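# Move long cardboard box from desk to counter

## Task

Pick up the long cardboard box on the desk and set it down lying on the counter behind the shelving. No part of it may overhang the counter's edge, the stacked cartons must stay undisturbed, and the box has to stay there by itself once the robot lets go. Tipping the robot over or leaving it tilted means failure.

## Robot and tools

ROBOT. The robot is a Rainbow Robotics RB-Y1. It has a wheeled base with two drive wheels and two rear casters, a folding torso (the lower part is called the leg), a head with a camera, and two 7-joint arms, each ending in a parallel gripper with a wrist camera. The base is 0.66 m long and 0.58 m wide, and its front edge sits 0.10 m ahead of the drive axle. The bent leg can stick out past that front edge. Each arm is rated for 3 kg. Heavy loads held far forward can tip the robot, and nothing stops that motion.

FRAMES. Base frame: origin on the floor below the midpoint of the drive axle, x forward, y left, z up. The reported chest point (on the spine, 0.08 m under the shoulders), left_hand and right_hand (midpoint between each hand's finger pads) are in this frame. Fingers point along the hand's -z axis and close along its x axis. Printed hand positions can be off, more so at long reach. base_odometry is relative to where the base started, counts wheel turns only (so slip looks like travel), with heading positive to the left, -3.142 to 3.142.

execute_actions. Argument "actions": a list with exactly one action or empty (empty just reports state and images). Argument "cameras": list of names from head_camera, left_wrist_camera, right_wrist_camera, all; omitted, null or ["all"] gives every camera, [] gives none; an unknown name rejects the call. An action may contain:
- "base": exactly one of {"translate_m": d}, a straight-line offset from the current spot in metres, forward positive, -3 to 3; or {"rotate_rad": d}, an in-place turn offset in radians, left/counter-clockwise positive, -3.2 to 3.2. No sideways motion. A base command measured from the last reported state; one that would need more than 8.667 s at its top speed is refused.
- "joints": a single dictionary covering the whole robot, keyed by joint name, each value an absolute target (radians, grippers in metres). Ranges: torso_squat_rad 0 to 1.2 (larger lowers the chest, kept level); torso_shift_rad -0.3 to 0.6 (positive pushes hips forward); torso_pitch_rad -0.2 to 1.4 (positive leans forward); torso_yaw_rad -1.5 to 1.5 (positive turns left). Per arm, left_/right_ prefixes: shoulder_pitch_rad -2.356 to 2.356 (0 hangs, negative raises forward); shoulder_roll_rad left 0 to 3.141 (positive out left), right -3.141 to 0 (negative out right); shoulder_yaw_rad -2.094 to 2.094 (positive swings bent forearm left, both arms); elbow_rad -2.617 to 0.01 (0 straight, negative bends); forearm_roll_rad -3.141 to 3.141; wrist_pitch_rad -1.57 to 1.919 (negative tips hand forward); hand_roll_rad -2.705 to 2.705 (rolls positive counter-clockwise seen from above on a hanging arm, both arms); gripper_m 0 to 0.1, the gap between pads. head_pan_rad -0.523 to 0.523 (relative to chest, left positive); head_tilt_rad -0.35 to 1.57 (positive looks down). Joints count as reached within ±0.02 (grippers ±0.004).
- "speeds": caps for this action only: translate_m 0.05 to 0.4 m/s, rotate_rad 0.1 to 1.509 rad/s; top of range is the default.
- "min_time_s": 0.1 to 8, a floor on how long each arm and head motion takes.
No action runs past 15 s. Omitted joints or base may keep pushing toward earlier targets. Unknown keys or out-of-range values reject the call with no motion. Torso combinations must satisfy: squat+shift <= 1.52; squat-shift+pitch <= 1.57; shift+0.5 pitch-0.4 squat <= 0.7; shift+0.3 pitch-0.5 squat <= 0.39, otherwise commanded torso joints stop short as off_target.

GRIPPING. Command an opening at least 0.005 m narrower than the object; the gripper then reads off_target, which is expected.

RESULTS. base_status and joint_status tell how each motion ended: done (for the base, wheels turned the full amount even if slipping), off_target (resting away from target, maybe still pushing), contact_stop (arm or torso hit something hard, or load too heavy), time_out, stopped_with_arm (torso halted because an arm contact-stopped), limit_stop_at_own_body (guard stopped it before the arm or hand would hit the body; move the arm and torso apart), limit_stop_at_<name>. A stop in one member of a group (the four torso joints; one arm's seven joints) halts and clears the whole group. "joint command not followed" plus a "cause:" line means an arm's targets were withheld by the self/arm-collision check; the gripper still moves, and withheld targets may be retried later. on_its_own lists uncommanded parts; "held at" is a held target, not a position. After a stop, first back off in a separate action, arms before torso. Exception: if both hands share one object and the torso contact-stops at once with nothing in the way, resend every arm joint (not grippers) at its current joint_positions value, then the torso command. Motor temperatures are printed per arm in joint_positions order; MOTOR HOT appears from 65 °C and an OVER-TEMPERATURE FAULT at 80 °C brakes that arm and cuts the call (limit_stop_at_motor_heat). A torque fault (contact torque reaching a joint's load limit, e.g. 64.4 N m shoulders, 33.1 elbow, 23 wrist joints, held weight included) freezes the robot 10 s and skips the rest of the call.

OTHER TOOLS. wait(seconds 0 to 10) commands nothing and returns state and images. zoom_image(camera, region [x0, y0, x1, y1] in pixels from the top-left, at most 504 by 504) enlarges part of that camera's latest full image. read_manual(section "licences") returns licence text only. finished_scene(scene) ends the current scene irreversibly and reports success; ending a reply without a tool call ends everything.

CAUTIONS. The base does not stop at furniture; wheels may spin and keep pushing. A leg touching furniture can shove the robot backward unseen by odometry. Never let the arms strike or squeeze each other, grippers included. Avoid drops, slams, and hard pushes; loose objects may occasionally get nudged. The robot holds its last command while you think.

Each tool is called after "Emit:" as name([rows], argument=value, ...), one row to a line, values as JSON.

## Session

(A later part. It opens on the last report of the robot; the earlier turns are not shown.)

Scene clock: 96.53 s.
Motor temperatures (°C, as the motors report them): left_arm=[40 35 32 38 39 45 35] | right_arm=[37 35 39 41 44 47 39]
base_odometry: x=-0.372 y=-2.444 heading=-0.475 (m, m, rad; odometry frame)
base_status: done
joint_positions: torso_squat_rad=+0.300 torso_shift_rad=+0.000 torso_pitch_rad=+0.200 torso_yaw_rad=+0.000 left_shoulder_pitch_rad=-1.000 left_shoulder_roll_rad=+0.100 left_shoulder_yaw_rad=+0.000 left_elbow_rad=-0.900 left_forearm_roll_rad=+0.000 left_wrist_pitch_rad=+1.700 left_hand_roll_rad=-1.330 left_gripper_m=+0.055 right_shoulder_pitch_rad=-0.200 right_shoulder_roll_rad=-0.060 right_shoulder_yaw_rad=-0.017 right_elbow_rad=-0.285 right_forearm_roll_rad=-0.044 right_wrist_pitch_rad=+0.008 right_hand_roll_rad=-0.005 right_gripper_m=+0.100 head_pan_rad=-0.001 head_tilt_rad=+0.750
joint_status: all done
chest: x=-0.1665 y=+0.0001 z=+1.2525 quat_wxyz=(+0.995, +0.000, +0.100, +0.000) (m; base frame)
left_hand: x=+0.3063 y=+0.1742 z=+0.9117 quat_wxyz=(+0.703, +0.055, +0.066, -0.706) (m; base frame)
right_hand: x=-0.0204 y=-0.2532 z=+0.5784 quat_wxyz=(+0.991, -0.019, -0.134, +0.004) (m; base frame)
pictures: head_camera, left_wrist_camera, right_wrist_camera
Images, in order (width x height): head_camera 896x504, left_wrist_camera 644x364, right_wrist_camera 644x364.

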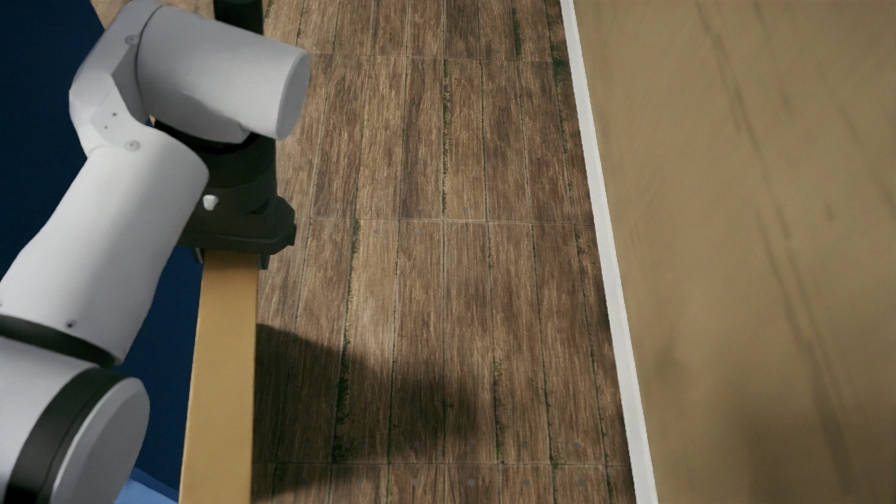

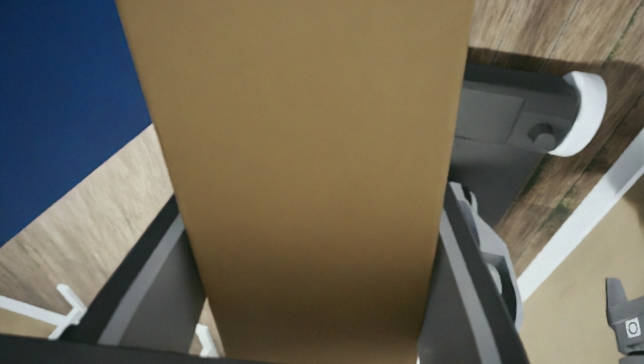

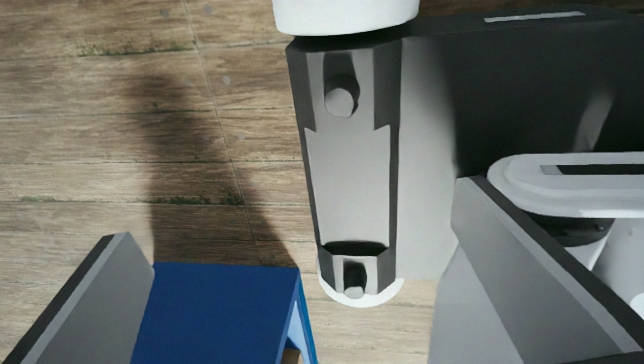

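Emit:
execute_actions([
  {"base":{"rotate_rad":-0.1}},
], cameras=[])

Emit:
execute_actions([
  {"base":{"translate_m":0.5},"speeds":{"translate_m":0.2},"joints":{"head_tilt_rad":0.5}},
])

Scene clock: 97.90 s.
Motor temperatures (°C, as the motors report them): left_arm=[40 35 32 38 39 45 35] | right_arm=[37 35 39 41 44 47 39]
base_odometry: x=-0.373 y=-2.444 heading=-0.575 (m, m, rad; odometry frame)
base_status: done
joint_positions: torso_squat_rad=+0.300 torso_shift_rad=+0.000 torso_pitch_rad=+0.200 torso_yaw_rad=+0.000 left_shoulder_pitch_rad=-1.000 left_shoulder_roll_rad=+0.100 left_shoulder_yaw_rad=+0.000 left_elbow_rad=-0.900 left_forearm_roll_rad=+0.000 left_wrist_pitch_rad=+1.700 left_hand_roll_rad=-1.330 left_gripper_m=+0.055 right_shoulder_pitch_rad=-0.200 right_shoulder_roll_rad=-0.060 right_shoulder_yaw_rad=-0.017 right_elbow_rad=-0.285 right_forearm_roll_rad=-0.044 right_wrist_pitch_rad=+0.008 right_hand_roll_rad=-0.005 right_gripper_m=+0.100 head_pan_rad=-0.001 head_tilt_rad=+0.750
joint_status: not commanded
chest: x=-0.1665 y=+0.0002 z=+1.2525 quat_wxyz=(+0.995, +0.000, +0.100, +0.000) (m; base frame)
left_hand: x=+0.3063 y=+0.1742 z=+0.9117 quat_wxyz=(+0.703, +0.055, +0.066, -0.706) (m; base frame)
right_hand: x=-0.0204 y=-0.2532 z=+0.5784 quat_wxyz=(+0.991, -0.019, -0.134, +0.004) (m; base frame)
pictures: none
No camera images: the call's "cameras" was empty. Leave "cameras" out to get every camera's image.

Scene clock: 101.47 s.
Motor temperatures (°C, as the motors report them): left_arm=[40 35 32 38 39 45 35] | right_arm=[37 35 39 41 44 47 39]
base_odometry: x=+0.047 y=-2.715 heading=-0.573 (m, m, rad; odometry frame)
base_status: done
joint_positions: torso_squat_rad=+0.300 torso_shift_rad=+0.000 torso_pitch_rad=+0.200 torso_yaw_rad=+0.000 left_shoulder_pitch_rad=-1.000 left_shoulder_roll_rad=+0.100 left_shoulder_yaw_rad=+0.000 left_elbow_rad=-0.900 left_forearm_roll_rad=+0.000 left_wrist_pitch_rad=+1.700 left_hand_roll_rad=-1.330 left_gripper_m=+0.055 right_shoulder_pitch_rad=-0.200 right_shoulder_roll_rad=-0.060 right_shoulder_yaw_rad=-0.017 right_elbow_rad=-0.285 right_forearm_roll_rad=-0.044 right_wrist_pitch_rad=+0.008 right_hand_roll_rad=-0.005 right_gripper_m=+0.100 head_pan_rad=-0.001 head_tilt_rad=+0.500
joint_status: all done
chest: x=-0.1666 y=+0.0002 z=+1.2525 quat_wxyz=(+0.995, +0.000, +0.100, +0.000) (m; base frame)
left_hand: x=+0.3063 y=+0.1742 z=+0.9117 quat_wxyz=(+0.703, +0.055, +0.066, -0.706) (m; base frame)
right_hand: x=-0.0204 y=-0.2532 z=+0.5785 quat_wxyz=(+0.991, -0.019, -0.134, +0.004) (m; base frame)
pictures: head_camera, left_wrist_camera, right_wrist_camera
Images, in order (width x height): head_camera 896x504, left_wrist_camera 644x364, right_wrist_camera 644x364.

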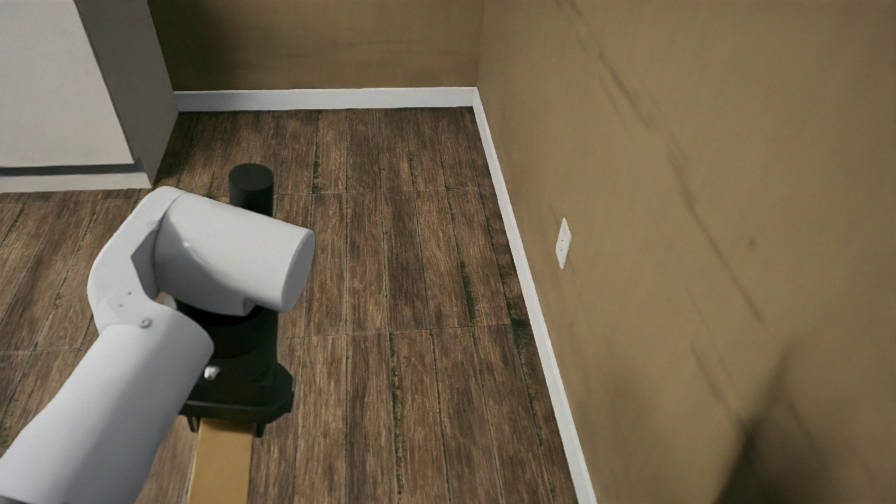

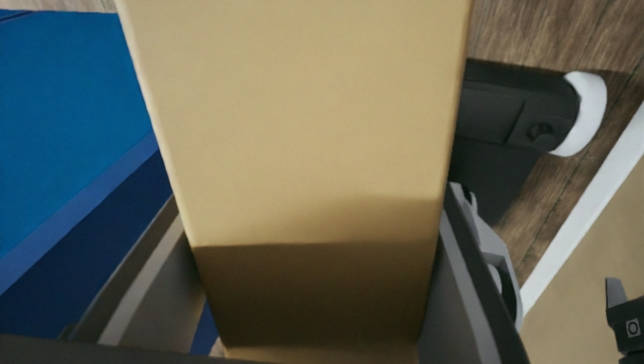

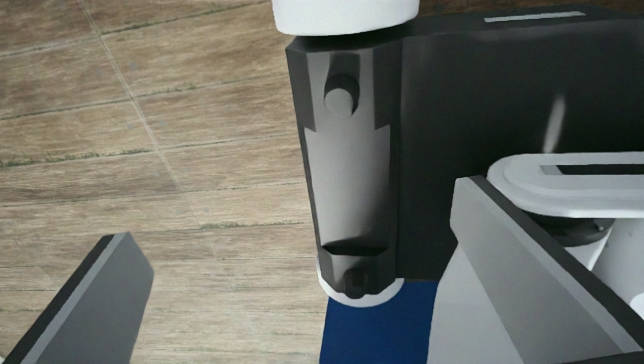

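Emit:
execute_actions([
  {"base":{"rotate_rad":0.15}},
], cameras=[])

Emit:
execute_actions([
  {"base":{"translate_m":0.75},"joints":{"head_tilt_rad":0.1,"head_pan_rad":0.5}},
])

Scene clock: 103.03 s.
Motor temperatures (°C, as the motors report them): left_arm=[40 35 32 38 39 45 35] | right_arm=[37 35 39 41 44 47 39]
base_odometry: x=+0.047 y=-2.715 heading=-0.424 (m, m, rad; odometry frame)
base_status: done
joint_positions: torso_squat_rad=+0.300 torso_shift_rad=+0.000 torso_pitch_rad=+0.200 torso_yaw_rad=+0.000 left_shoulder_pitch_rad=-1.000 left_shoulder_roll_rad=+0.100 left_shoulder_yaw_rad=+0.000 left_elbow_rad=-0.900 left_forearm_roll_rad=+0.000 left_wrist_pitch_rad=+1.700 left_hand_roll_rad=-1.330 left_gripper_m=+0.055 right_shoulder_pitch_rad=-0.200 right_shoulder_roll_rad=-0.060 right_shoulder_yaw_rad=-0.017 right_elbow_rad=-0.285 right_forearm_roll_rad=-0.044 right_wrist_pitch_rad=+0.008 right_hand_roll_rad=-0.005 right_gripper_m=+0.100 head_pan_rad=-0.001 head_tilt_rad=+0.500
joint_status: not commanded
chest: x=-0.1666 y=+0.0002 z=+1.2525 quat_wxyz=(+0.995, +0.000, +0.100, +0.000) (m; base frame)
left_hand: x=+0.3063 y=+0.1742 z=+0.9117 quat_wxyz=(+0.703, +0.055, +0.066, -0.706) (m; base frame)
right_hand: x=-0.0204 y=-0.2532 z=+0.5785 quat_wxyz=(+0.991, -0.019, -0.134, +0.004) (m; base frame)
pictures: none
No camera images: the call's "cameras" was empty. Leave "cameras" out to get every camera's image.

Scene clock: 106.37 s.
Motor temperatures (°C, as the motors report them): left_arm=[40 35 32 38 39 45 35] | right_arm=[36 35 39 41 44 47 39]
base_odometry: x=+0.731 y=-3.024 heading=-0.424 (m, m, rad; odometry frame)
base_status: done
joint_positions: torso_squat_rad=+0.300 torso_shift_rad=+0.000 torso_pitch_rad=+0.200 torso_yaw_rad=+0.000 left_shoulder_pitch_rad=-1.000 left_shoulder_roll_rad=+0.100 left_shoulder_yaw_rad=+0.000 left_elbow_rad=-0.900 left_forearm_roll_rad=+0.000 left_wrist_pitch_rad=+1.700 left_hand_roll_rad=-1.330 left_gripper_m=+0.055 right_shoulder_pitch_rad=-0.200 right_shoulder_roll_rad=-0.060 right_shoulder_yaw_rad=-0.017 right_elbow_rad=-0.285 right_forearm_roll_rad=-0.044 right_wrist_pitch_rad=+0.008 right_hand_roll_rad=-0.005 right_gripper_m=+0.100 head_pan_rad=+0.500 head_tilt_rad=+0.100
joint_status: all done
chest: x=-0.1665 y=+0.0002 z=+1.2525 quat_wxyz=(+0.995, +0.000, +0.100, +0.000) (m; base frame)
left_hand: x=+0.3063 y=+0.1742 z=+0.9117 quat_wxyz=(+0.703, +0.055, +0.066, -0.706) (m; base frame)
right_hand: x=-0.0204 y=-0.2532 z=+0.5784 quat_wxyz=(+0.991, -0.019, -0.134, +0.004) (m; base frame)
pictures: head_camera, left_wrist_camera, right_wrist_camera
Images, in order (width x height): head_camera 896x504, left_wrist_camera 644x364, right_wrist_camera 644x364.

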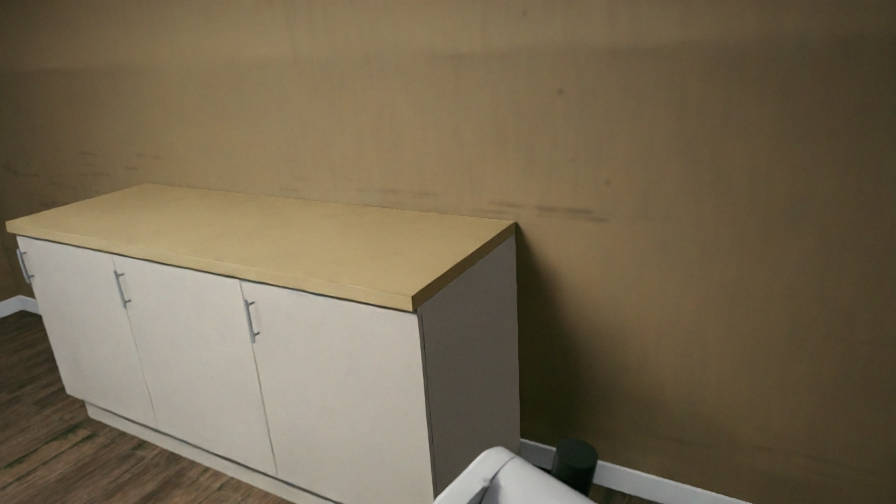

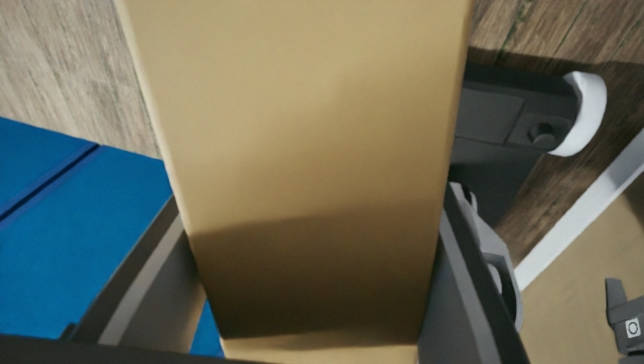

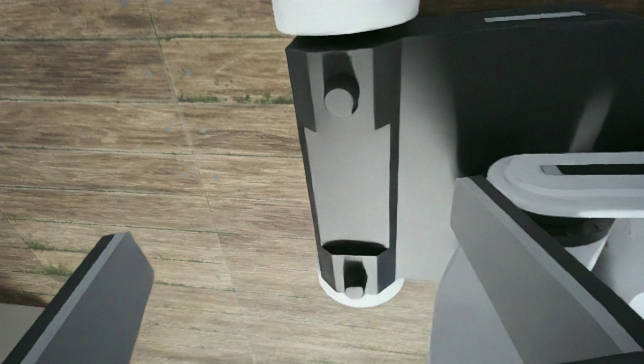

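Emit:
execute_actions([
  {"base":{"rotate_rad":0.4},"joints":{"head_pan_rad":0}},
], cameras=[])

Emit:
execute_actions([
  {"base":{"translate_m":0.35}},
], cameras=[])

Emit:
execute_actions([
  {"base":{"rotate_rad":1.17},"speeds":{"rotate_rad":0.6},"joints":{"head_tilt_rad":0.3,"head_pan_rad":-0.4}},
])

Scene clock: 108.63 s.
Motor temperatures (°C, as the motors report them): left_arm=[40 35 32 38 39 45 35] | right_arm=[36 35 39 41 44 47 39]
base_odometry: x=+0.731 y=-3.024 heading=-0.024 (m, m, rad; odometry frame)
base_status: done
joint_positions: torso_squat_rad=+0.300 torso_shift_rad=+0.000 torso_pitch_rad=+0.200 torso_yaw_rad=+0.000 left_shoulder_pitch_rad=-1.000 left_shoulder_roll_rad=+0.100 left_shoulder_yaw_rad=+0.000 left_elbow_rad=-0.900 left_forearm_roll_rad=+0.000 left_wrist_pitch_rad=+1.700 left_hand_roll_rad=-1.330 left_gripper_m=+0.055 right_shoulder_pitch_rad=-0.200 right_shoulder_roll_rad=-0.060 right_shoulder_yaw_rad=-0.017 right_elbow_rad=-0.285 right_forearm_roll_rad=-0.044 right_wrist_pitch_rad=+0.008 right_hand_roll_rad=-0.005 right_gripper_m=+0.100 head_pan_rad=+0.000 head_tilt_rad=+0.100
joint_status: all done
chest: x=-0.1665 y=+0.0001 z=+1.2525 quat_wxyz=(+0.995, +0.000, +0.100, +0.000) (m; base frame)
left_hand: x=+0.3063 y=+0.1741 z=+0.9117 quat_wxyz=(+0.703, +0.055, +0.066, -0.706) (m; base frame)
right_hand: x=-0.0204 y=-0.2532 z=+0.5784 quat_wxyz=(+0.991, -0.019, -0.134, +0.004) (m; base frame)
pictures: none
No camera images: the call's "cameras" was empty. Leave "cameras" out to get every camera's image.

Scene clock: 111.07 s.
Motor temperatures (°C, as the motors report them): left_arm=[40 35 32 38 39 45 35] | right_arm=[36 35 39 41 44 47 39]
base_odometry: x=+1.081 y=-3.032 heading=-0.024 (m, m, rad; odometry frame)
base_status: done
joint_positions: torso_squat_rad=+0.300 torso_shift_rad=+0.000 torso_pitch_rad=+0.200 torso_yaw_rad=+0.000 left_shoulder_pitch_rad=-1.000 left_shoulder_roll_rad=+0.100 left_shoulder_yaw_rad=+0.000 left_elbow_rad=-0.900 left_forearm_roll_rad=+0.000 left_wrist_pitch_rad=+1.700 left_hand_roll_rad=-1.330 left_gripper_m=+0.055 right_shoulder_pitch_rad=-0.200 right_shoulder_roll_rad=-0.060 right_shoulder_yaw_rad=-0.017 right_elbow_rad=-0.285 right_forearm_roll_rad=-0.044 right_wrist_pitch_rad=+0.008 right_hand_roll_rad=-0.005 right_gripper_m=+0.100 head_pan_rad=+0.000 head_tilt_rad=+0.100
joint_status: not commanded
chest: x=-0.1665 y=+0.0001 z=+1.2525 quat_wxyz=(+0.995, +0.000, +0.100, +0.000) (m; base frame)
left_hand: x=+0.3063 y=+0.1741 z=+0.9117 quat_wxyz=(+0.703, +0.055, +0.066, -0.706) (m; base frame)
right_hand: x=-0.0204 y=-0.2532 z=+0.5784 quat_wxyz=(+0.991, -0.019, -0.134, +0.004) (m; base frame)
pictures: none
No camera images: the call's "cameras" was empty. Leave "cameras" out to get every camera's image.

Scene clock: 114.57 s.
Motor temperatures (°C, as the motors report them): left_arm=[40 35 32 38 39 45 35] | right_arm=[36 35 39 41 44 47 39]
base_odometry: x=+1.081 y=-3.032 heading=+1.145 (m, m, rad; odometry frame)
base_status: done
joint_positions: torso_squat_rad=+0.300 torso_shift_rad=+0.000 torso_pitch_rad=+0.200 torso_yaw_rad=+0.000 left_shoulder_pitch_rad=-1.000 left_shoulder_roll_rad=+0.100 left_shoulder_yaw_rad=+0.000 left_elbow_rad=-0.900 left_forearm_roll_rad=+0.000 left_wrist_pitch_rad=+1.700 left_hand_roll_rad=-1.330 left_gripper_m=+0.055 right_shoulder_pitch_rad=-0.200 right_shoulder_roll_rad=-0.060 right_shoulder_yaw_rad=-0.017 right_elbow_rad=-0.285 right_forearm_roll_rad=-0.044 right_wrist_pitch_rad=+0.008 right_hand_roll_rad=-0.005 right_gripper_m=+0.100 head_pan_rad=-0.400 head_tilt_rad=+0.300
joint_status: all done
chest: x=-0.1665 y=+0.0002 z=+1.2525 quat_wxyz=(+0.995, +0.000, +0.100, +0.000) (m; base frame)
left_hand: x=+0.3063 y=+0.1742 z=+0.9117 quat_wxyz=(+0.703, +0.055, +0.066, -0.706) (m; base frame)
right_hand: x=-0.0204 y=-0.2532 z=+0.5785 quat_wxyz=(+0.991, -0.019, -0.134, +0.004) (m; base frame)
pictures: head_camera, left_wrist_camera, right_wrist_camera
Images, in order (width x height): head_camera 896x504, left_wrist_camera 644x364, right_wrist_camera 644x364.

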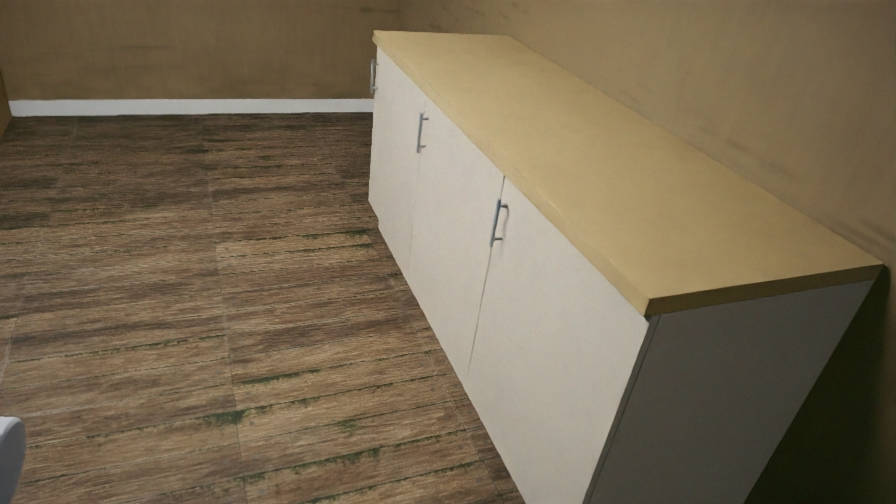

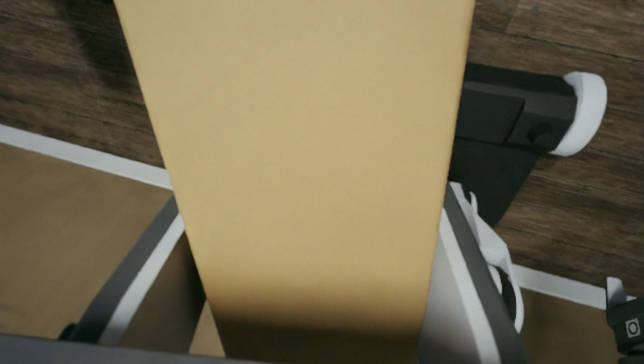

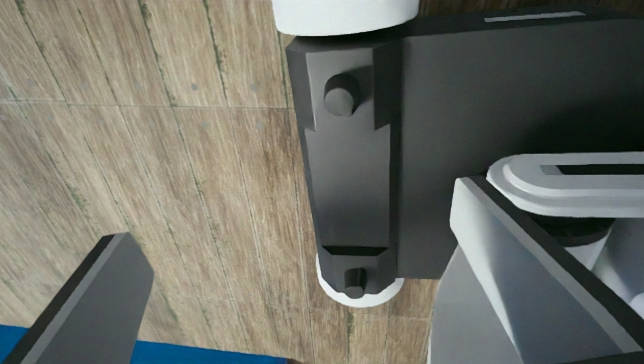

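Emit:
execute_actions([
  {"base":{"rotate_rad":-0.17},"joints":{"left_shoulder_pitch_rad":-1.3,"left_wrist_pitch_rad":1.9,"torso_squat_rad":0.2,"head_tilt_rad":0.6},"min_time_s":1.5},
], cameras=[])

Emit:
execute_actions([
  {"base":{"translate_m":1.25}},
], cameras=[])

Emit:
execute_actions([
  {"base":{"rotate_rad":0.17}},
])

Scene clock: 116.60 s.
Motor temperatures (°C, as the motors report them): left_arm=[40 35 32 38 39 45 35] | right_arm=[36 35 39 41 44 47 39]
base_odometry: x=+1.081 y=-3.032 heading=+0.976 (m, m, rad; odometry frame)
base_status: done
joint_positions: torso_squat_rad=+0.200 torso_shift_rad=+0.000 torso_pitch_rad=+0.200 torso_yaw_rad=+0.000 left_shoulder_pitch_rad=-1.300 left_shoulder_roll_rad=+0.100 left_shoulder_yaw_rad=+0.000 left_elbow_rad=-0.900 left_forearm_roll_rad=+0.000 left_wrist_pitch_rad=+1.900 left_hand_roll_rad=-1.330 left_gripper_m=+0.055 right_shoulder_pitch_rad=-0.200 right_shoulder_roll_rad=-0.060 right_shoulder_yaw_rad=-0.017 right_elbow_rad=-0.285 right_forearm_roll_rad=-0.044 right_wrist_pitch_rad=+0.008 right_hand_roll_rad=-0.005 right_gripper_m=+0.100 head_pan_rad=-0.400 head_tilt_rad=+0.600
joint_status: all done
chest: x=-0.1665 y=+0.0002 z=+1.2698 quat_wxyz=(+0.995, +0.000, +0.100, +0.000) (m; base frame)
left_hand: x=+0.3540 y=+0.1308 z=+1.0675 quat_wxyz=(+0.682, +0.101, +0.043, -0.723) (m; base frame)
right_hand: x=-0.0204 y=-0.2532 z=+0.5958 quat_wxyz=(+0.991, -0.019, -0.134, +0.004) (m; base frame)
pictures: none
No camera images: the call's "cameras" was empty. Leave "cameras" out to get every camera's image.

Scene clock: 121.30 s.
Motor temperatures (°C, as the motors report them): left_arm=[40 35 32 38 39 45 35] | right_arm=[36 35 39 41 44 47 39]
base_odometry: x=+1.781 y=-1.996 heading=+0.977 (m, m, rad; odometry frame)
base_status: done
joint_positions: torso_squat_rad=+0.200 torso_shift_rad=+0.000 torso_pitch_rad=+0.200 torso_yaw_rad=+0.000 left_shoulder_pitch_rad=-1.300 left_shoulder_roll_rad=+0.100 left_shoulder_yaw_rad=+0.000 left_elbow_rad=-0.900 left_forearm_roll_rad=+0.000 left_wrist_pitch_rad=+1.900 left_hand_roll_rad=-1.330 left_gripper_m=+0.055 right_shoulder_pitch_rad=-0.200 right_shoulder_roll_rad=-0.060 right_shoulder_yaw_rad=-0.017 right_elbow_rad=-0.285 right_forearm_roll_rad=-0.044 right_wrist_pitch_rad=+0.008 right_hand_roll_rad=-0.005 right_gripper_m=+0.100 head_pan_rad=-0.400 head_tilt_rad=+0.600
joint_status: not commanded
chest: x=-0.1666 y=+0.0002 z=+1.2698 quat_wxyz=(+0.995, +0.000, +0.100, +0.000) (m; base frame)
left_hand: x=+0.3540 y=+0.1307 z=+1.0676 quat_wxyz=(+0.682, +0.101, +0.043, -0.723) (m; base frame)
right_hand: x=-0.0204 y=-0.2532 z=+0.5958 quat_wxyz=(+0.991, -0.019, -0.134, +0.004) (m; base frame)
pictures: none
No camera images: the call's "cameras" was empty. Leave "cameras" out to get every camera's image.

Scene clock: 122.97 s.
Motor temperatures (°C, as the motors report them): left_arm=[40 35 32 38 39 45 35] | right_arm=[36 35 39 41 44 47 39]
base_odometry: x=+1.781 y=-1.996 heading=+1.146 (m, m, rad; odometry frame)
base_status: done
joint_positions: torso_squat_rad=+0.200 torso_shift_rad=+0.000 torso_pitch_rad=+0.200 torso_yaw_rad=+0.000 left_shoulder_pitch_rad=-1.300 left_shoulder_roll_rad=+0.100 left_shoulder_yaw_rad=+0.000 left_elbow_rad=-0.900 left_forearm_roll_rad=+0.000 left_wrist_pitch_rad=+1.900 left_hand_roll_rad=-1.330 left_gripper_m=+0.055 right_shoulder_pitch_rad=-0.200 right_shoulder_roll_rad=-0.060 right_shoulder_yaw_rad=-0.017 right_elbow_rad=-0.285 right_forearm_roll_rad=-0.044 right_wrist_pitch_rad=+0.008 right_hand_roll_rad=-0.005 right_gripper_m=+0.100 head_pan_rad=-0.400 head_tilt_rad=+0.600
joint_status: not commanded
chest: x=-0.1666 y=+0.0002 z=+1.2698 quat_wxyz=(+0.995, +0.000, +0.100, +0.000) (m; base frame)
left_hand: x=+0.3540 y=+0.1307 z=+1.0676 quat_wxyz=(+0.682, +0.101, +0.043, -0.723) (m; base frame)
right_hand: x=-0.0204 y=-0.2532 z=+0.5958 quat_wxyz=(+0.991, -0.019, -0.134, +0.004) (m; base frame)
pictures: head_camera, left_wrist_camera, right_wrist_camera
Images, in order (width x height): head_camera 896x504, left_wrist_camera 644x364, right_wrist_camera 644x364.

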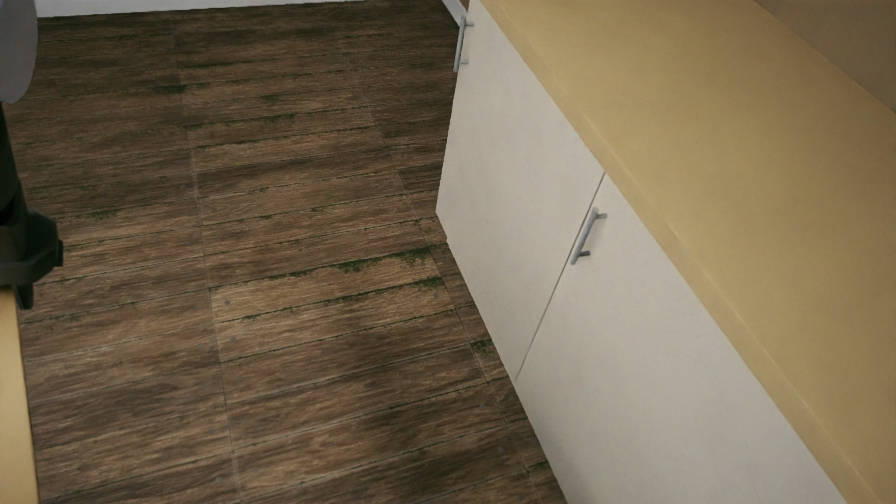

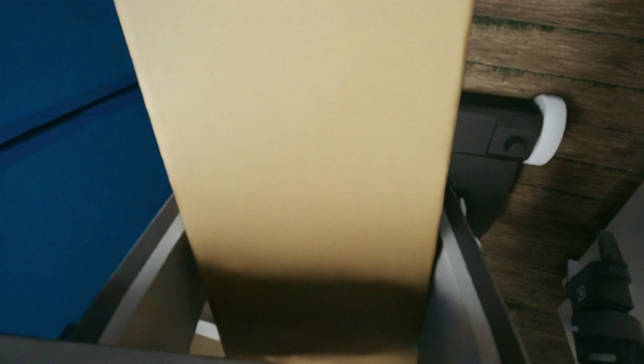

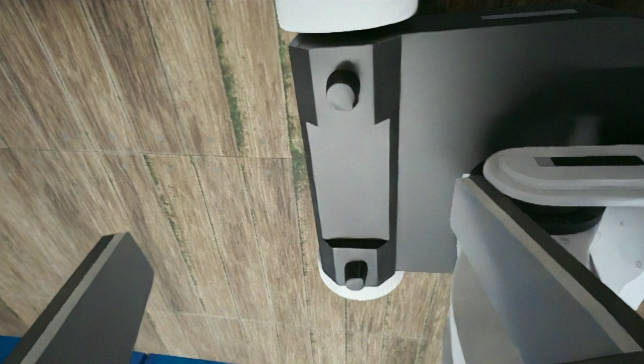

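Emit:
execute_actions([
  {"joints":{"torso_yaw_rad":-1.45,"head_pan_rad":0.2,"head_tilt_rad":0.7}},
])

Scene clock: 126.37 s.
Motor temperatures (°C, as the motors report them): left_arm=[40 35 32 38 39 45 35] | right_arm=[36 35 39 41 44 47 39]
base_odometry: x=+1.781 y=-1.996 heading=+1.146 (m, m, rad; odometry frame)
base_status: not commanded
joint_positions: torso_squat_rad=+0.200 torso_shift_rad=+0.000 torso_pitch_rad=+0.200 torso_yaw_rad=-1.450 left_shoulder_pitch_rad=-1.300 left_shoulder_roll_rad=+0.100 left_shoulder_yaw_rad=+0.000 left_elbow_rad=-0.900 left_forearm_roll_rad=+0.000 left_wrist_pitch_rad=+1.900 left_hand_roll_rad=-1.330 left_gripper_m=+0.055 right_shoulder_pitch_rad=-0.200 right_shoulder_roll_rad=-0.060 right_shoulder_yaw_rad=-0.017 right_elbow_rad=-0.285 right_forearm_roll_rad=-0.044 right_wrist_pitch_rad=+0.008 right_hand_roll_rad=-0.005 right_gripper_m=+0.100 head_pan_rad=+0.200 head_tilt_rad=+0.700
joint_status: all done
chest: x=-0.1666 y=+0.0002 z=+1.2698 quat_wxyz=(+0.745, -0.066, +0.075, -0.660) (m; base frame)
left_hand: x=+0.0065 y=-0.5304 z=+1.1380 quat_wxyz=(+0.053, +0.014, -0.129, -0.990) (m; base frame)
right_hand: x=-0.5058 y=-0.3055 z=+0.6941 quat_wxyz=(+0.742, -0.232, -0.087, -0.623) (m; base frame)
pictures: head_camera, left_wrist_camera, right_wrist_camera
Images, in order (width x height): head_camera 896x504, left_wrist_camera 644x364, right_wrist_camera 644x364.

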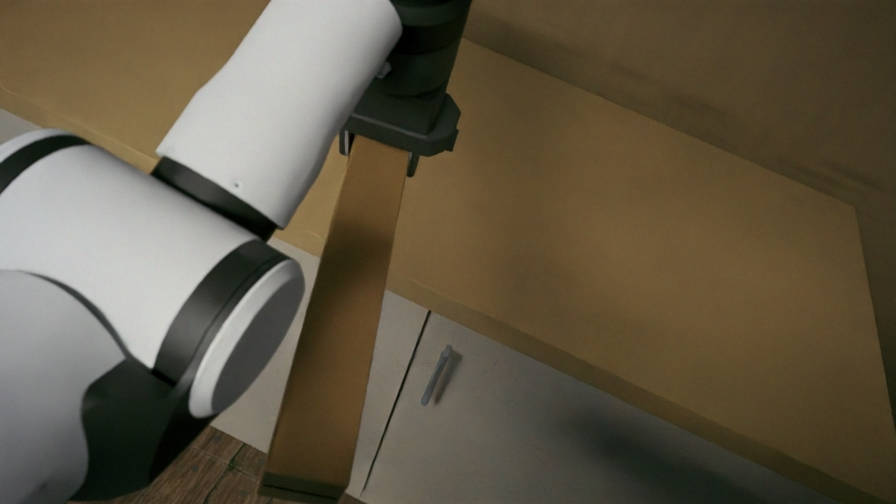

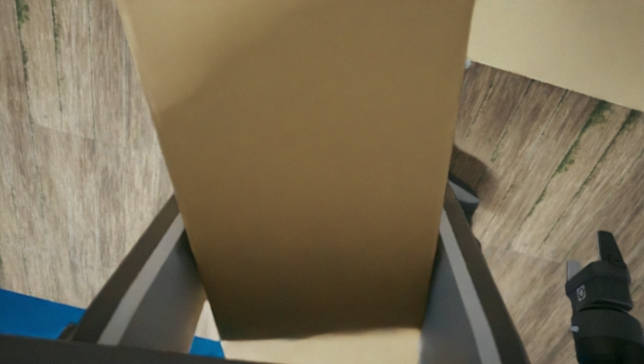

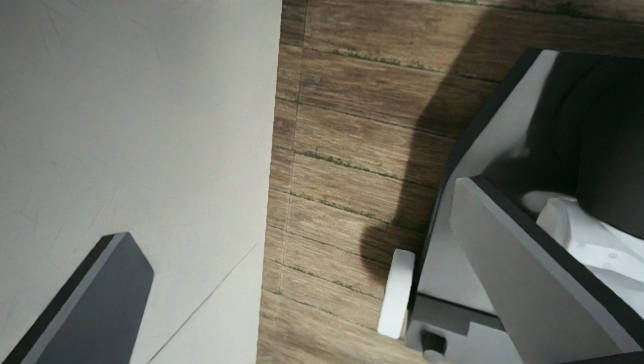

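Emit:
execute_actions([
  {"joints":{"left_hand_roll_rad":0.12},"min_time_s":2},
])

Scene clock: 128.70 s.
Motor temperatures (°C, as the motors report them): left_arm=[40 35 32 38 39 45 35] | right_arm=[36 35 39 41 44 47 39]
base_odometry: x=+1.781 y=-1.996 heading=+1.146 (m, m, rad; odometry frame)
base_status: not commanded
joint_positions: torso_squat_rad=+0.200 torso_shift_rad=+0.000 torso_pitch_rad=+0.200 torso_yaw_rad=-1.450 left_shoulder_pitch_rad=-1.300 left_shoulder_roll_rad=+0.100 left_shoulder_yaw_rad=+0.000 left_elbow_rad=-0.900 left_forearm_roll_rad=+0.000 left_wrist_pitch_rad=+1.900 left_hand_roll_rad=+0.120 left_gripper_m=+0.055 right_shoulder_pitch_rad=-0.200 right_shoulder_roll_rad=-0.060 right_shoulder_yaw_rad=-0.017 right_elbow_rad=-0.285 right_forearm_roll_rad=-0.044 right_wrist_pitch_rad=+0.008 right_hand_roll_rad=-0.005 right_gripper_m=+0.100 head_pan_rad=+0.200 head_tilt_rad=+0.700
joint_status: all done
chest: x=-0.1666 y=+0.0002 z=+1.2698 quat_wxyz=(+0.745, -0.066, +0.075, -0.660) (m; base frame)
left_hand: x=+0.0065 y=-0.5304 z=+1.1380 quat_wxyz=(+0.696, -0.075, -0.106, -0.706) (m; base frame)
right_hand: x=-0.5058 y=-0.3055 z=+0.6941 quat_wxyz=(+0.742, -0.232, -0.087, -0.623) (m; base frame)
pictures: head_camera, left_wrist_camera, right_wrist_camera
Images, in order (width x height): head_camera 896x504, left_wrist_camera 644x364, right_wrist_camera 644x364.

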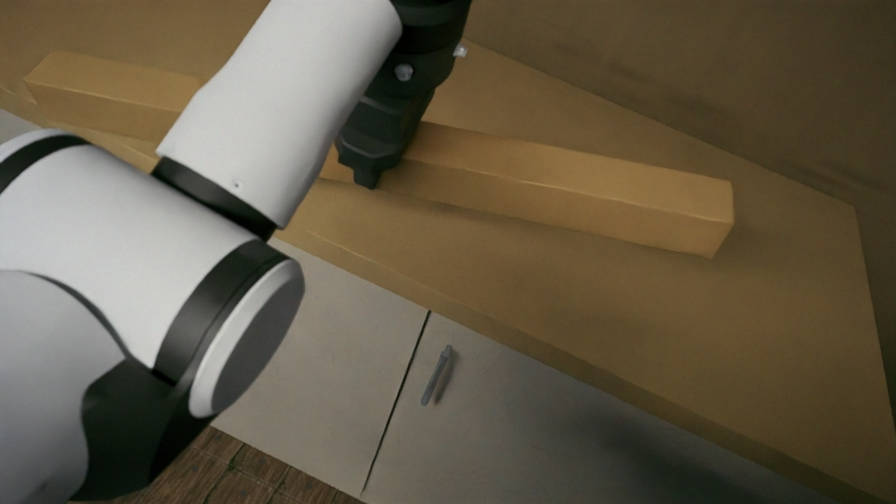

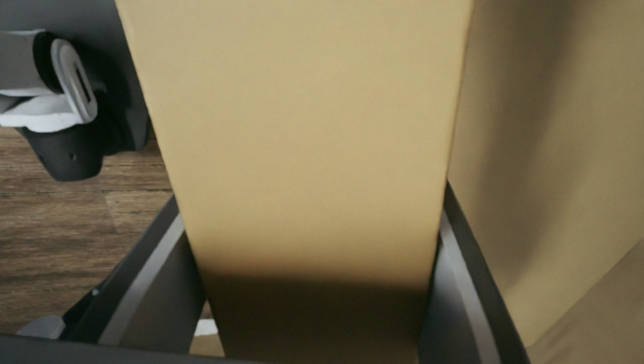

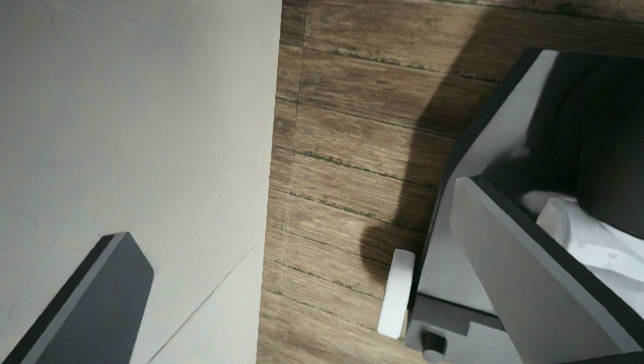

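Emit:
execute_actions([
  {"joints":{"torso_pitch_rad":0,"left_shoulder_pitch_rad":-1.4,"left_elbow_rad":-0.25,"left_wrist_pitch_rad":1.45,"left_shoulder_roll_rad":0.25,"head_tilt_rad":0.9},"min_time_s":2},
])

Scene clock: 131.13 s.
Motor temperatures (°C, as the motors report them): left_arm=[40 35 32 38 39 45 35] | right_arm=[36 35 39 41 44 47 39]
base_odometry: x=+1.781 y=-1.996 heading=+1.146 (m, m, rad; odometry frame)
base_status: not commanded
joint_positions: torso_squat_rad=+0.200 torso_shift_rad=+0.000 torso_pitch_rad=+0.000 torso_yaw_rad=-1.450 left_shoulder_pitch_rad=-1.400 left_shoulder_roll_rad=+0.250 left_shoulder_yaw_rad=+0.000 left_elbow_rad=-0.250 left_forearm_roll_rad=+0.000 left_wrist_pitch_rad=+1.450 left_hand_roll_rad=+0.120 left_gripper_m=+0.055 right_shoulder_pitch_rad=-0.200 right_shoulder_roll_rad=-0.060 right_shoulder_yaw_rad=-0.017 right_elbow_rad=-0.285 right_forearm_roll_rad=-0.044 right_wrist_pitch_rad=+0.008 right_hand_roll_rad=-0.005 right_gripper_m=+0.100 head_pan_rad=+0.200 head_tilt_rad=+0.900
joint_status: all done
chest: x=-0.2281 y=+0.0002 z=+1.2760 quat_wxyz=(+0.748, +0.000, +0.000, -0.663) (m; base frame)
left_hand: x=+0.0888 y=-0.5434 z=+1.0980 quat_wxyz=(+0.732, +0.049, -0.177, -0.656) (m; base frame)
right_hand: x=-0.4461 y=-0.3055 z=+0.6444 quat_wxyz=(+0.729, -0.169, -0.161, -0.643) (m; base frame)
pictures: head_camera, left_wrist_camera, right_wrist_camera
Images, in order (width x height): head_camera 896x504, left_wrist_camera 644x364, right_wrist_camera 644x364.

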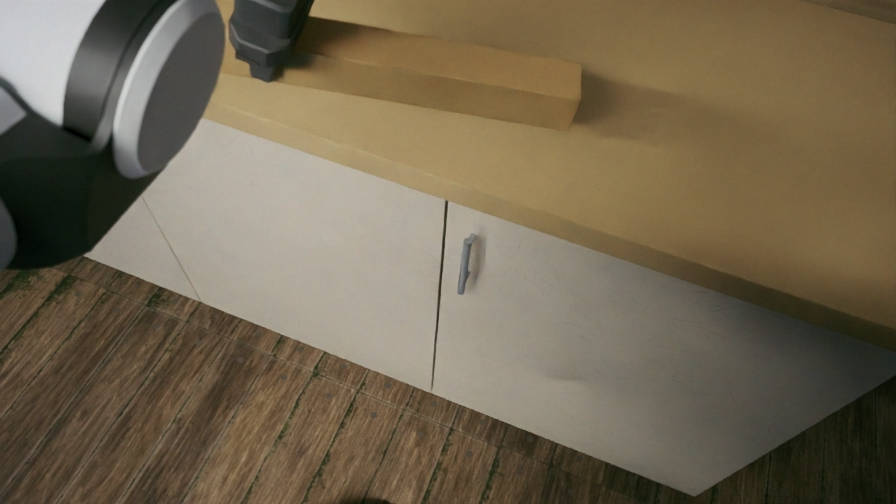

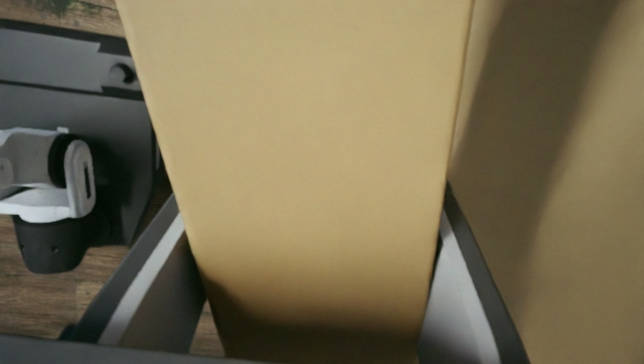

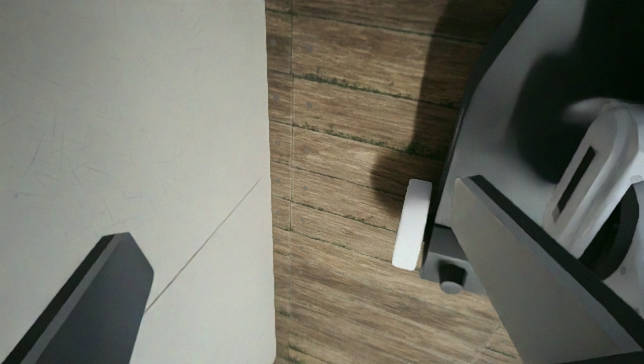

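Emit:
execute_actions([
  {"base":{"rotate_rad":-0.4},"speeds":{"rotate_rad":0.4}},
], cameras=[])

Emit:
execute_actions([
  {"base":{"translate_m":0.45},"speeds":{"translate_m":0.25}},
], cameras=[])

Emit:
execute_actions([
  {"base":{"rotate_rad":0.4},"speeds":{"rotate_rad":0.4}},
])

Scene clock: 133.40 s.
Motor temperatures (°C, as the motors report them): left_arm=[40 35 32 38 39 45 35] | right_arm=[36 35 39 41 44 47 39]
base_odometry: x=+1.781 y=-1.996 heading=+0.747 (m, m, rad; odometry frame)
base_status: done
joint_positions: torso_squat_rad=+0.200 torso_shift_rad=+0.000 torso_pitch_rad=+0.000 torso_yaw_rad=-1.450 left_shoulder_pitch_rad=-1.400 left_shoulder_roll_rad=+0.250 left_shoulder_yaw_rad=+0.000 left_elbow_rad=-0.250 left_forearm_roll_rad=+0.000 left_wrist_pitch_rad=+1.450 left_hand_roll_rad=+0.120 left_gripper_m=+0.055 right_shoulder_pitch_rad=-0.200 right_shoulder_roll_rad=-0.060 right_shoulder_yaw_rad=-0.017 right_elbow_rad=-0.285 right_forearm_roll_rad=-0.044 right_wrist_pitch_rad=+0.008 right_hand_roll_rad=-0.005 right_gripper_m=+0.100 head_pan_rad=+0.200 head_tilt_rad=+0.900
joint_status: not commanded
chest: x=-0.2281 y=+0.0002 z=+1.2760 quat_wxyz=(+0.748, +0.000, +0.000, -0.663) (m; base frame)
left_hand: x=+0.0889 y=-0.5434 z=+1.0981 quat_wxyz=(+0.732, +0.049, -0.177, -0.656) (m; base frame)
right_hand: x=-0.4461 y=-0.3055 z=+0.6444 quat_wxyz=(+0.729, -0.169, -0.161, -0.643) (m; base frame)
pictures: none
No camera images: the call's "cameras" was empty. Leave "cameras" out to get every camera's image.

Scene clock: 136.30 s.
Motor temperatures (°C, as the motors report them): left_arm=[40 35 32 38 39 45 35] | right_arm=[36 35 39 41 44 47 39]
base_odometry: x=+2.111 y=-1.691 heading=+0.746 (m, m, rad; odometry frame)
base_status: done
joint_positions: torso_squat_rad=+0.200 torso_shift_rad=+0.000 torso_pitch_rad=+0.000 torso_yaw_rad=-1.450 left_shoulder_pitch_rad=-1.400 left_shoulder_roll_rad=+0.250 left_shoulder_yaw_rad=+0.000 left_elbow_rad=-0.250 left_forearm_roll_rad=+0.000 left_wrist_pitch_rad=+1.450 left_hand_roll_rad=+0.120 left_gripper_m=+0.055 right_shoulder_pitch_rad=-0.200 right_shoulder_roll_rad=-0.060 right_shoulder_yaw_rad=-0.017 right_elbow_rad=-0.285 right_forearm_roll_rad=-0.044 right_wrist_pitch_rad=+0.008 right_hand_roll_rad=-0.005 right_gripper_m=+0.100 head_pan_rad=+0.200 head_tilt_rad=+0.900
joint_status: not commanded
chest: x=-0.2280 y=+0.0002 z=+1.2760 quat_wxyz=(+0.748, +0.000, +0.000, -0.663) (m; base frame)
left_hand: x=+0.0890 y=-0.5434 z=+1.0981 quat_wxyz=(+0.732, +0.049, -0.177, -0.656) (m; base frame)
right_hand: x=-0.4460 y=-0.3055 z=+0.6444 quat_wxyz=(+0.729, -0.169, -0.161, -0.643) (m; base frame)
pictures: none
No camera images: the call's "cameras" was empty. Leave "cameras" out to get every camera's image.

Scene clock: 138.43 s.
Motor temperatures (°C, as the motors report them): left_arm=[40 35 32 38 39 45 35] | right_arm=[36 35 39 41 44 47 39]
base_odometry: x=+2.111 y=-1.691 heading=+1.145 (m, m, rad; odometry frame)
base_status: done
joint_positions: torso_squat_rad=+0.200 torso_shift_rad=+0.000 torso_pitch_rad=+0.000 torso_yaw_rad=-1.450 left_shoulder_pitch_rad=-1.400 left_shoulder_roll_rad=+0.250 left_shoulder_yaw_rad=+0.000 left_elbow_rad=-0.250 left_forearm_roll_rad=+0.000 left_wrist_pitch_rad=+1.450 left_hand_roll_rad=+0.120 left_gripper_m=+0.055 right_shoulder_pitch_rad=-0.200 right_shoulder_roll_rad=-0.060 right_shoulder_yaw_rad=-0.017 right_elbow_rad=-0.285 right_forearm_roll_rad=-0.044 right_wrist_pitch_rad=+0.008 right_hand_roll_rad=-0.005 right_gripper_m=+0.100 head_pan_rad=+0.200 head_tilt_rad=+0.900
joint_status: not commanded
chest: x=-0.2280 y=+0.0002 z=+1.2760 quat_wxyz=(+0.748, +0.000, +0.000, -0.663) (m; base frame)
left_hand: x=+0.0890 y=-0.5434 z=+1.0981 quat_wxyz=(+0.732, +0.049, -0.177, -0.656) (m; base frame)
right_hand: x=-0.4460 y=-0.3055 z=+0.6444 quat_wxyz=(+0.729, -0.169, -0.161, -0.643) (m; base frame)
pictures: head_camera, left_wrist_camera, right_wrist_camera
Images, in order (width x height): head_camera 896x504, left_wrist_camera 644x364, right_wrist_camera 644x364.

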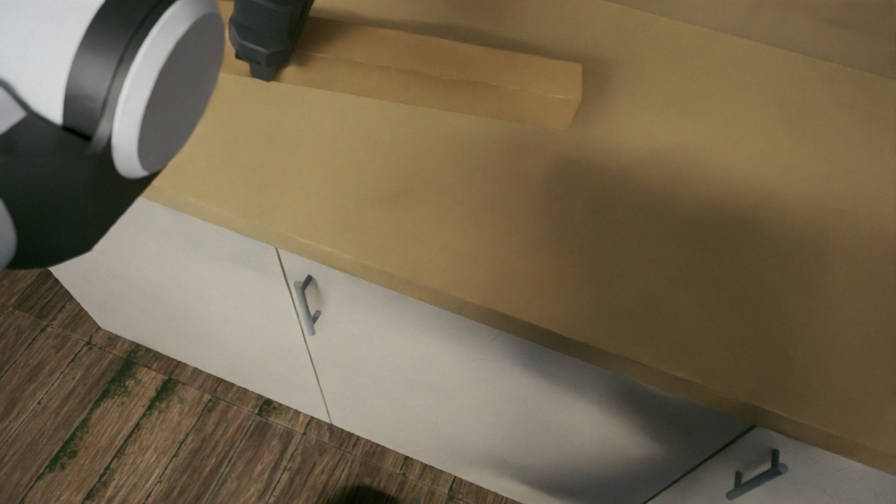

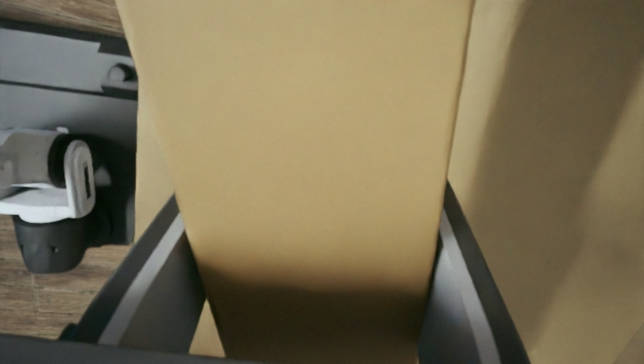

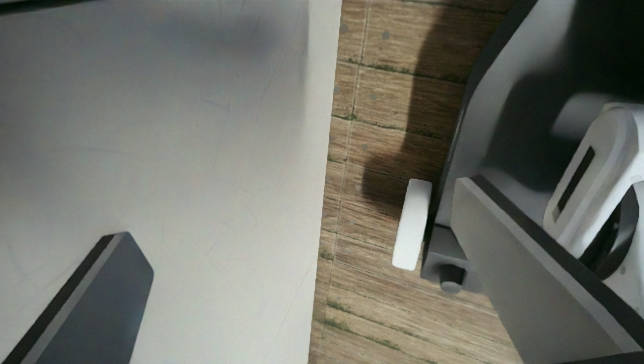

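Emit:
execute_actions([
  {"joints":{"torso_squat_rad":0.55,"left_wrist_pitch_rad":1.6}},
])

Scene clock: 140.63 s.
Motor temperatures (°C, as the motors report them): left_arm=[40 35 32 38 39 45 35] | right_arm=[36 35 39 41 44 47 39]
base_odometry: x=+2.111 y=-1.691 heading=+1.145 (m, m, rad; odometry frame)
base_status: not commanded
joint_positions: torso_squat_rad=+0.550 torso_shift_rad=+0.000 torso_pitch_rad=+0.000 torso_yaw_rad=-1.450 left_shoulder_pitch_rad=-1.400 left_shoulder_roll_rad=+0.250 left_shoulder_yaw_rad=+0.000 left_elbow_rad=-0.250 left_forearm_roll_rad=+0.000 left_wrist_pitch_rad=+1.600 left_hand_roll_rad=+0.120 left_gripper_m=+0.055 right_shoulder_pitch_rad=-0.200 right_shoulder_roll_rad=-0.060 right_shoulder_yaw_rad=-0.017 right_elbow_rad=-0.285 right_forearm_roll_rad=-0.044 right_wrist_pitch_rad=+0.008 right_hand_roll_rad=-0.005 right_gripper_m=+0.100 head_pan_rad=+0.200 head_tilt_rad=+0.900
joint_status: all done
chest: x=-0.2281 y=+0.0002 z=+1.1867 quat_wxyz=(+0.748, +0.000, +0.000, -0.663) (m; base frame)
left_hand: x=+0.0894 y=-0.5090 z=+1.0060 quat_wxyz=(+0.743, +0.105, -0.128, -0.649) (m; base frame)
right_hand: x=-0.4459 y=-0.3055 z=+0.5551 quat_wxyz=(+0.729, -0.169, -0.161, -0.643) (m; base frame)
pictures: head_camera, left_wrist_camera, right_wrist_camera
Images, in order (width x height): head_camera 896x504, left_wrist_camera 644x364, right_wrist_camera 644x364.

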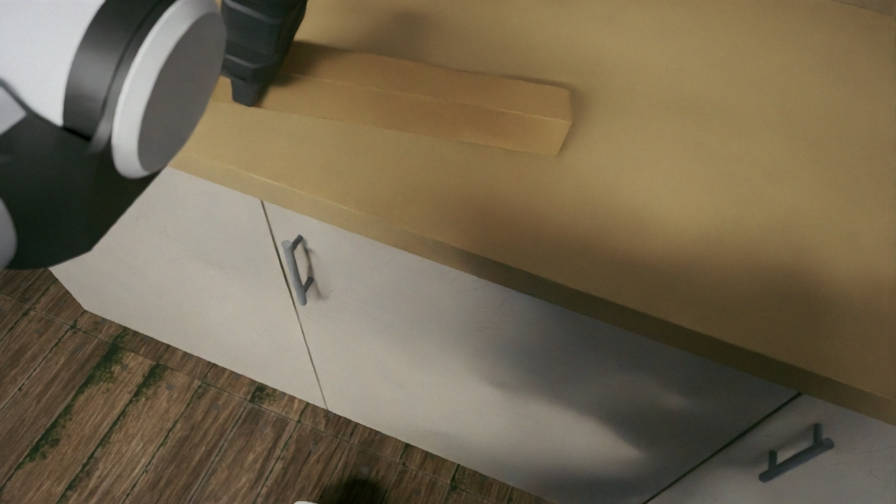

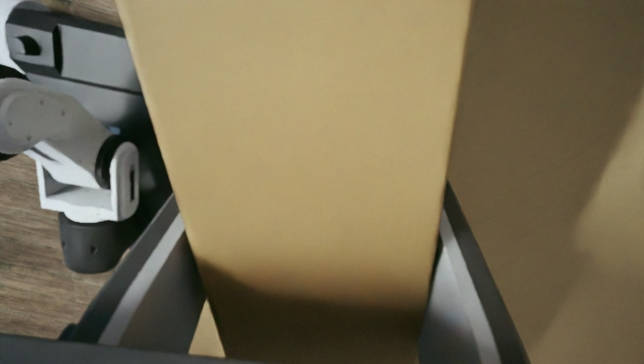

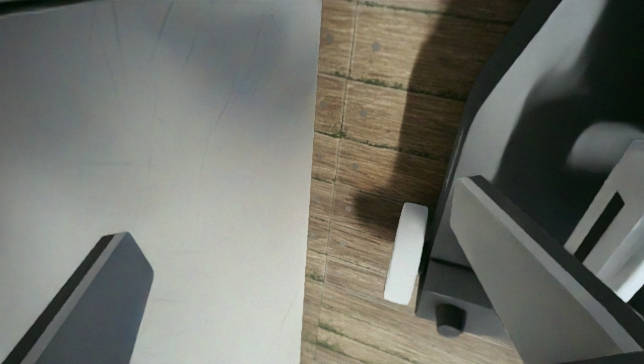

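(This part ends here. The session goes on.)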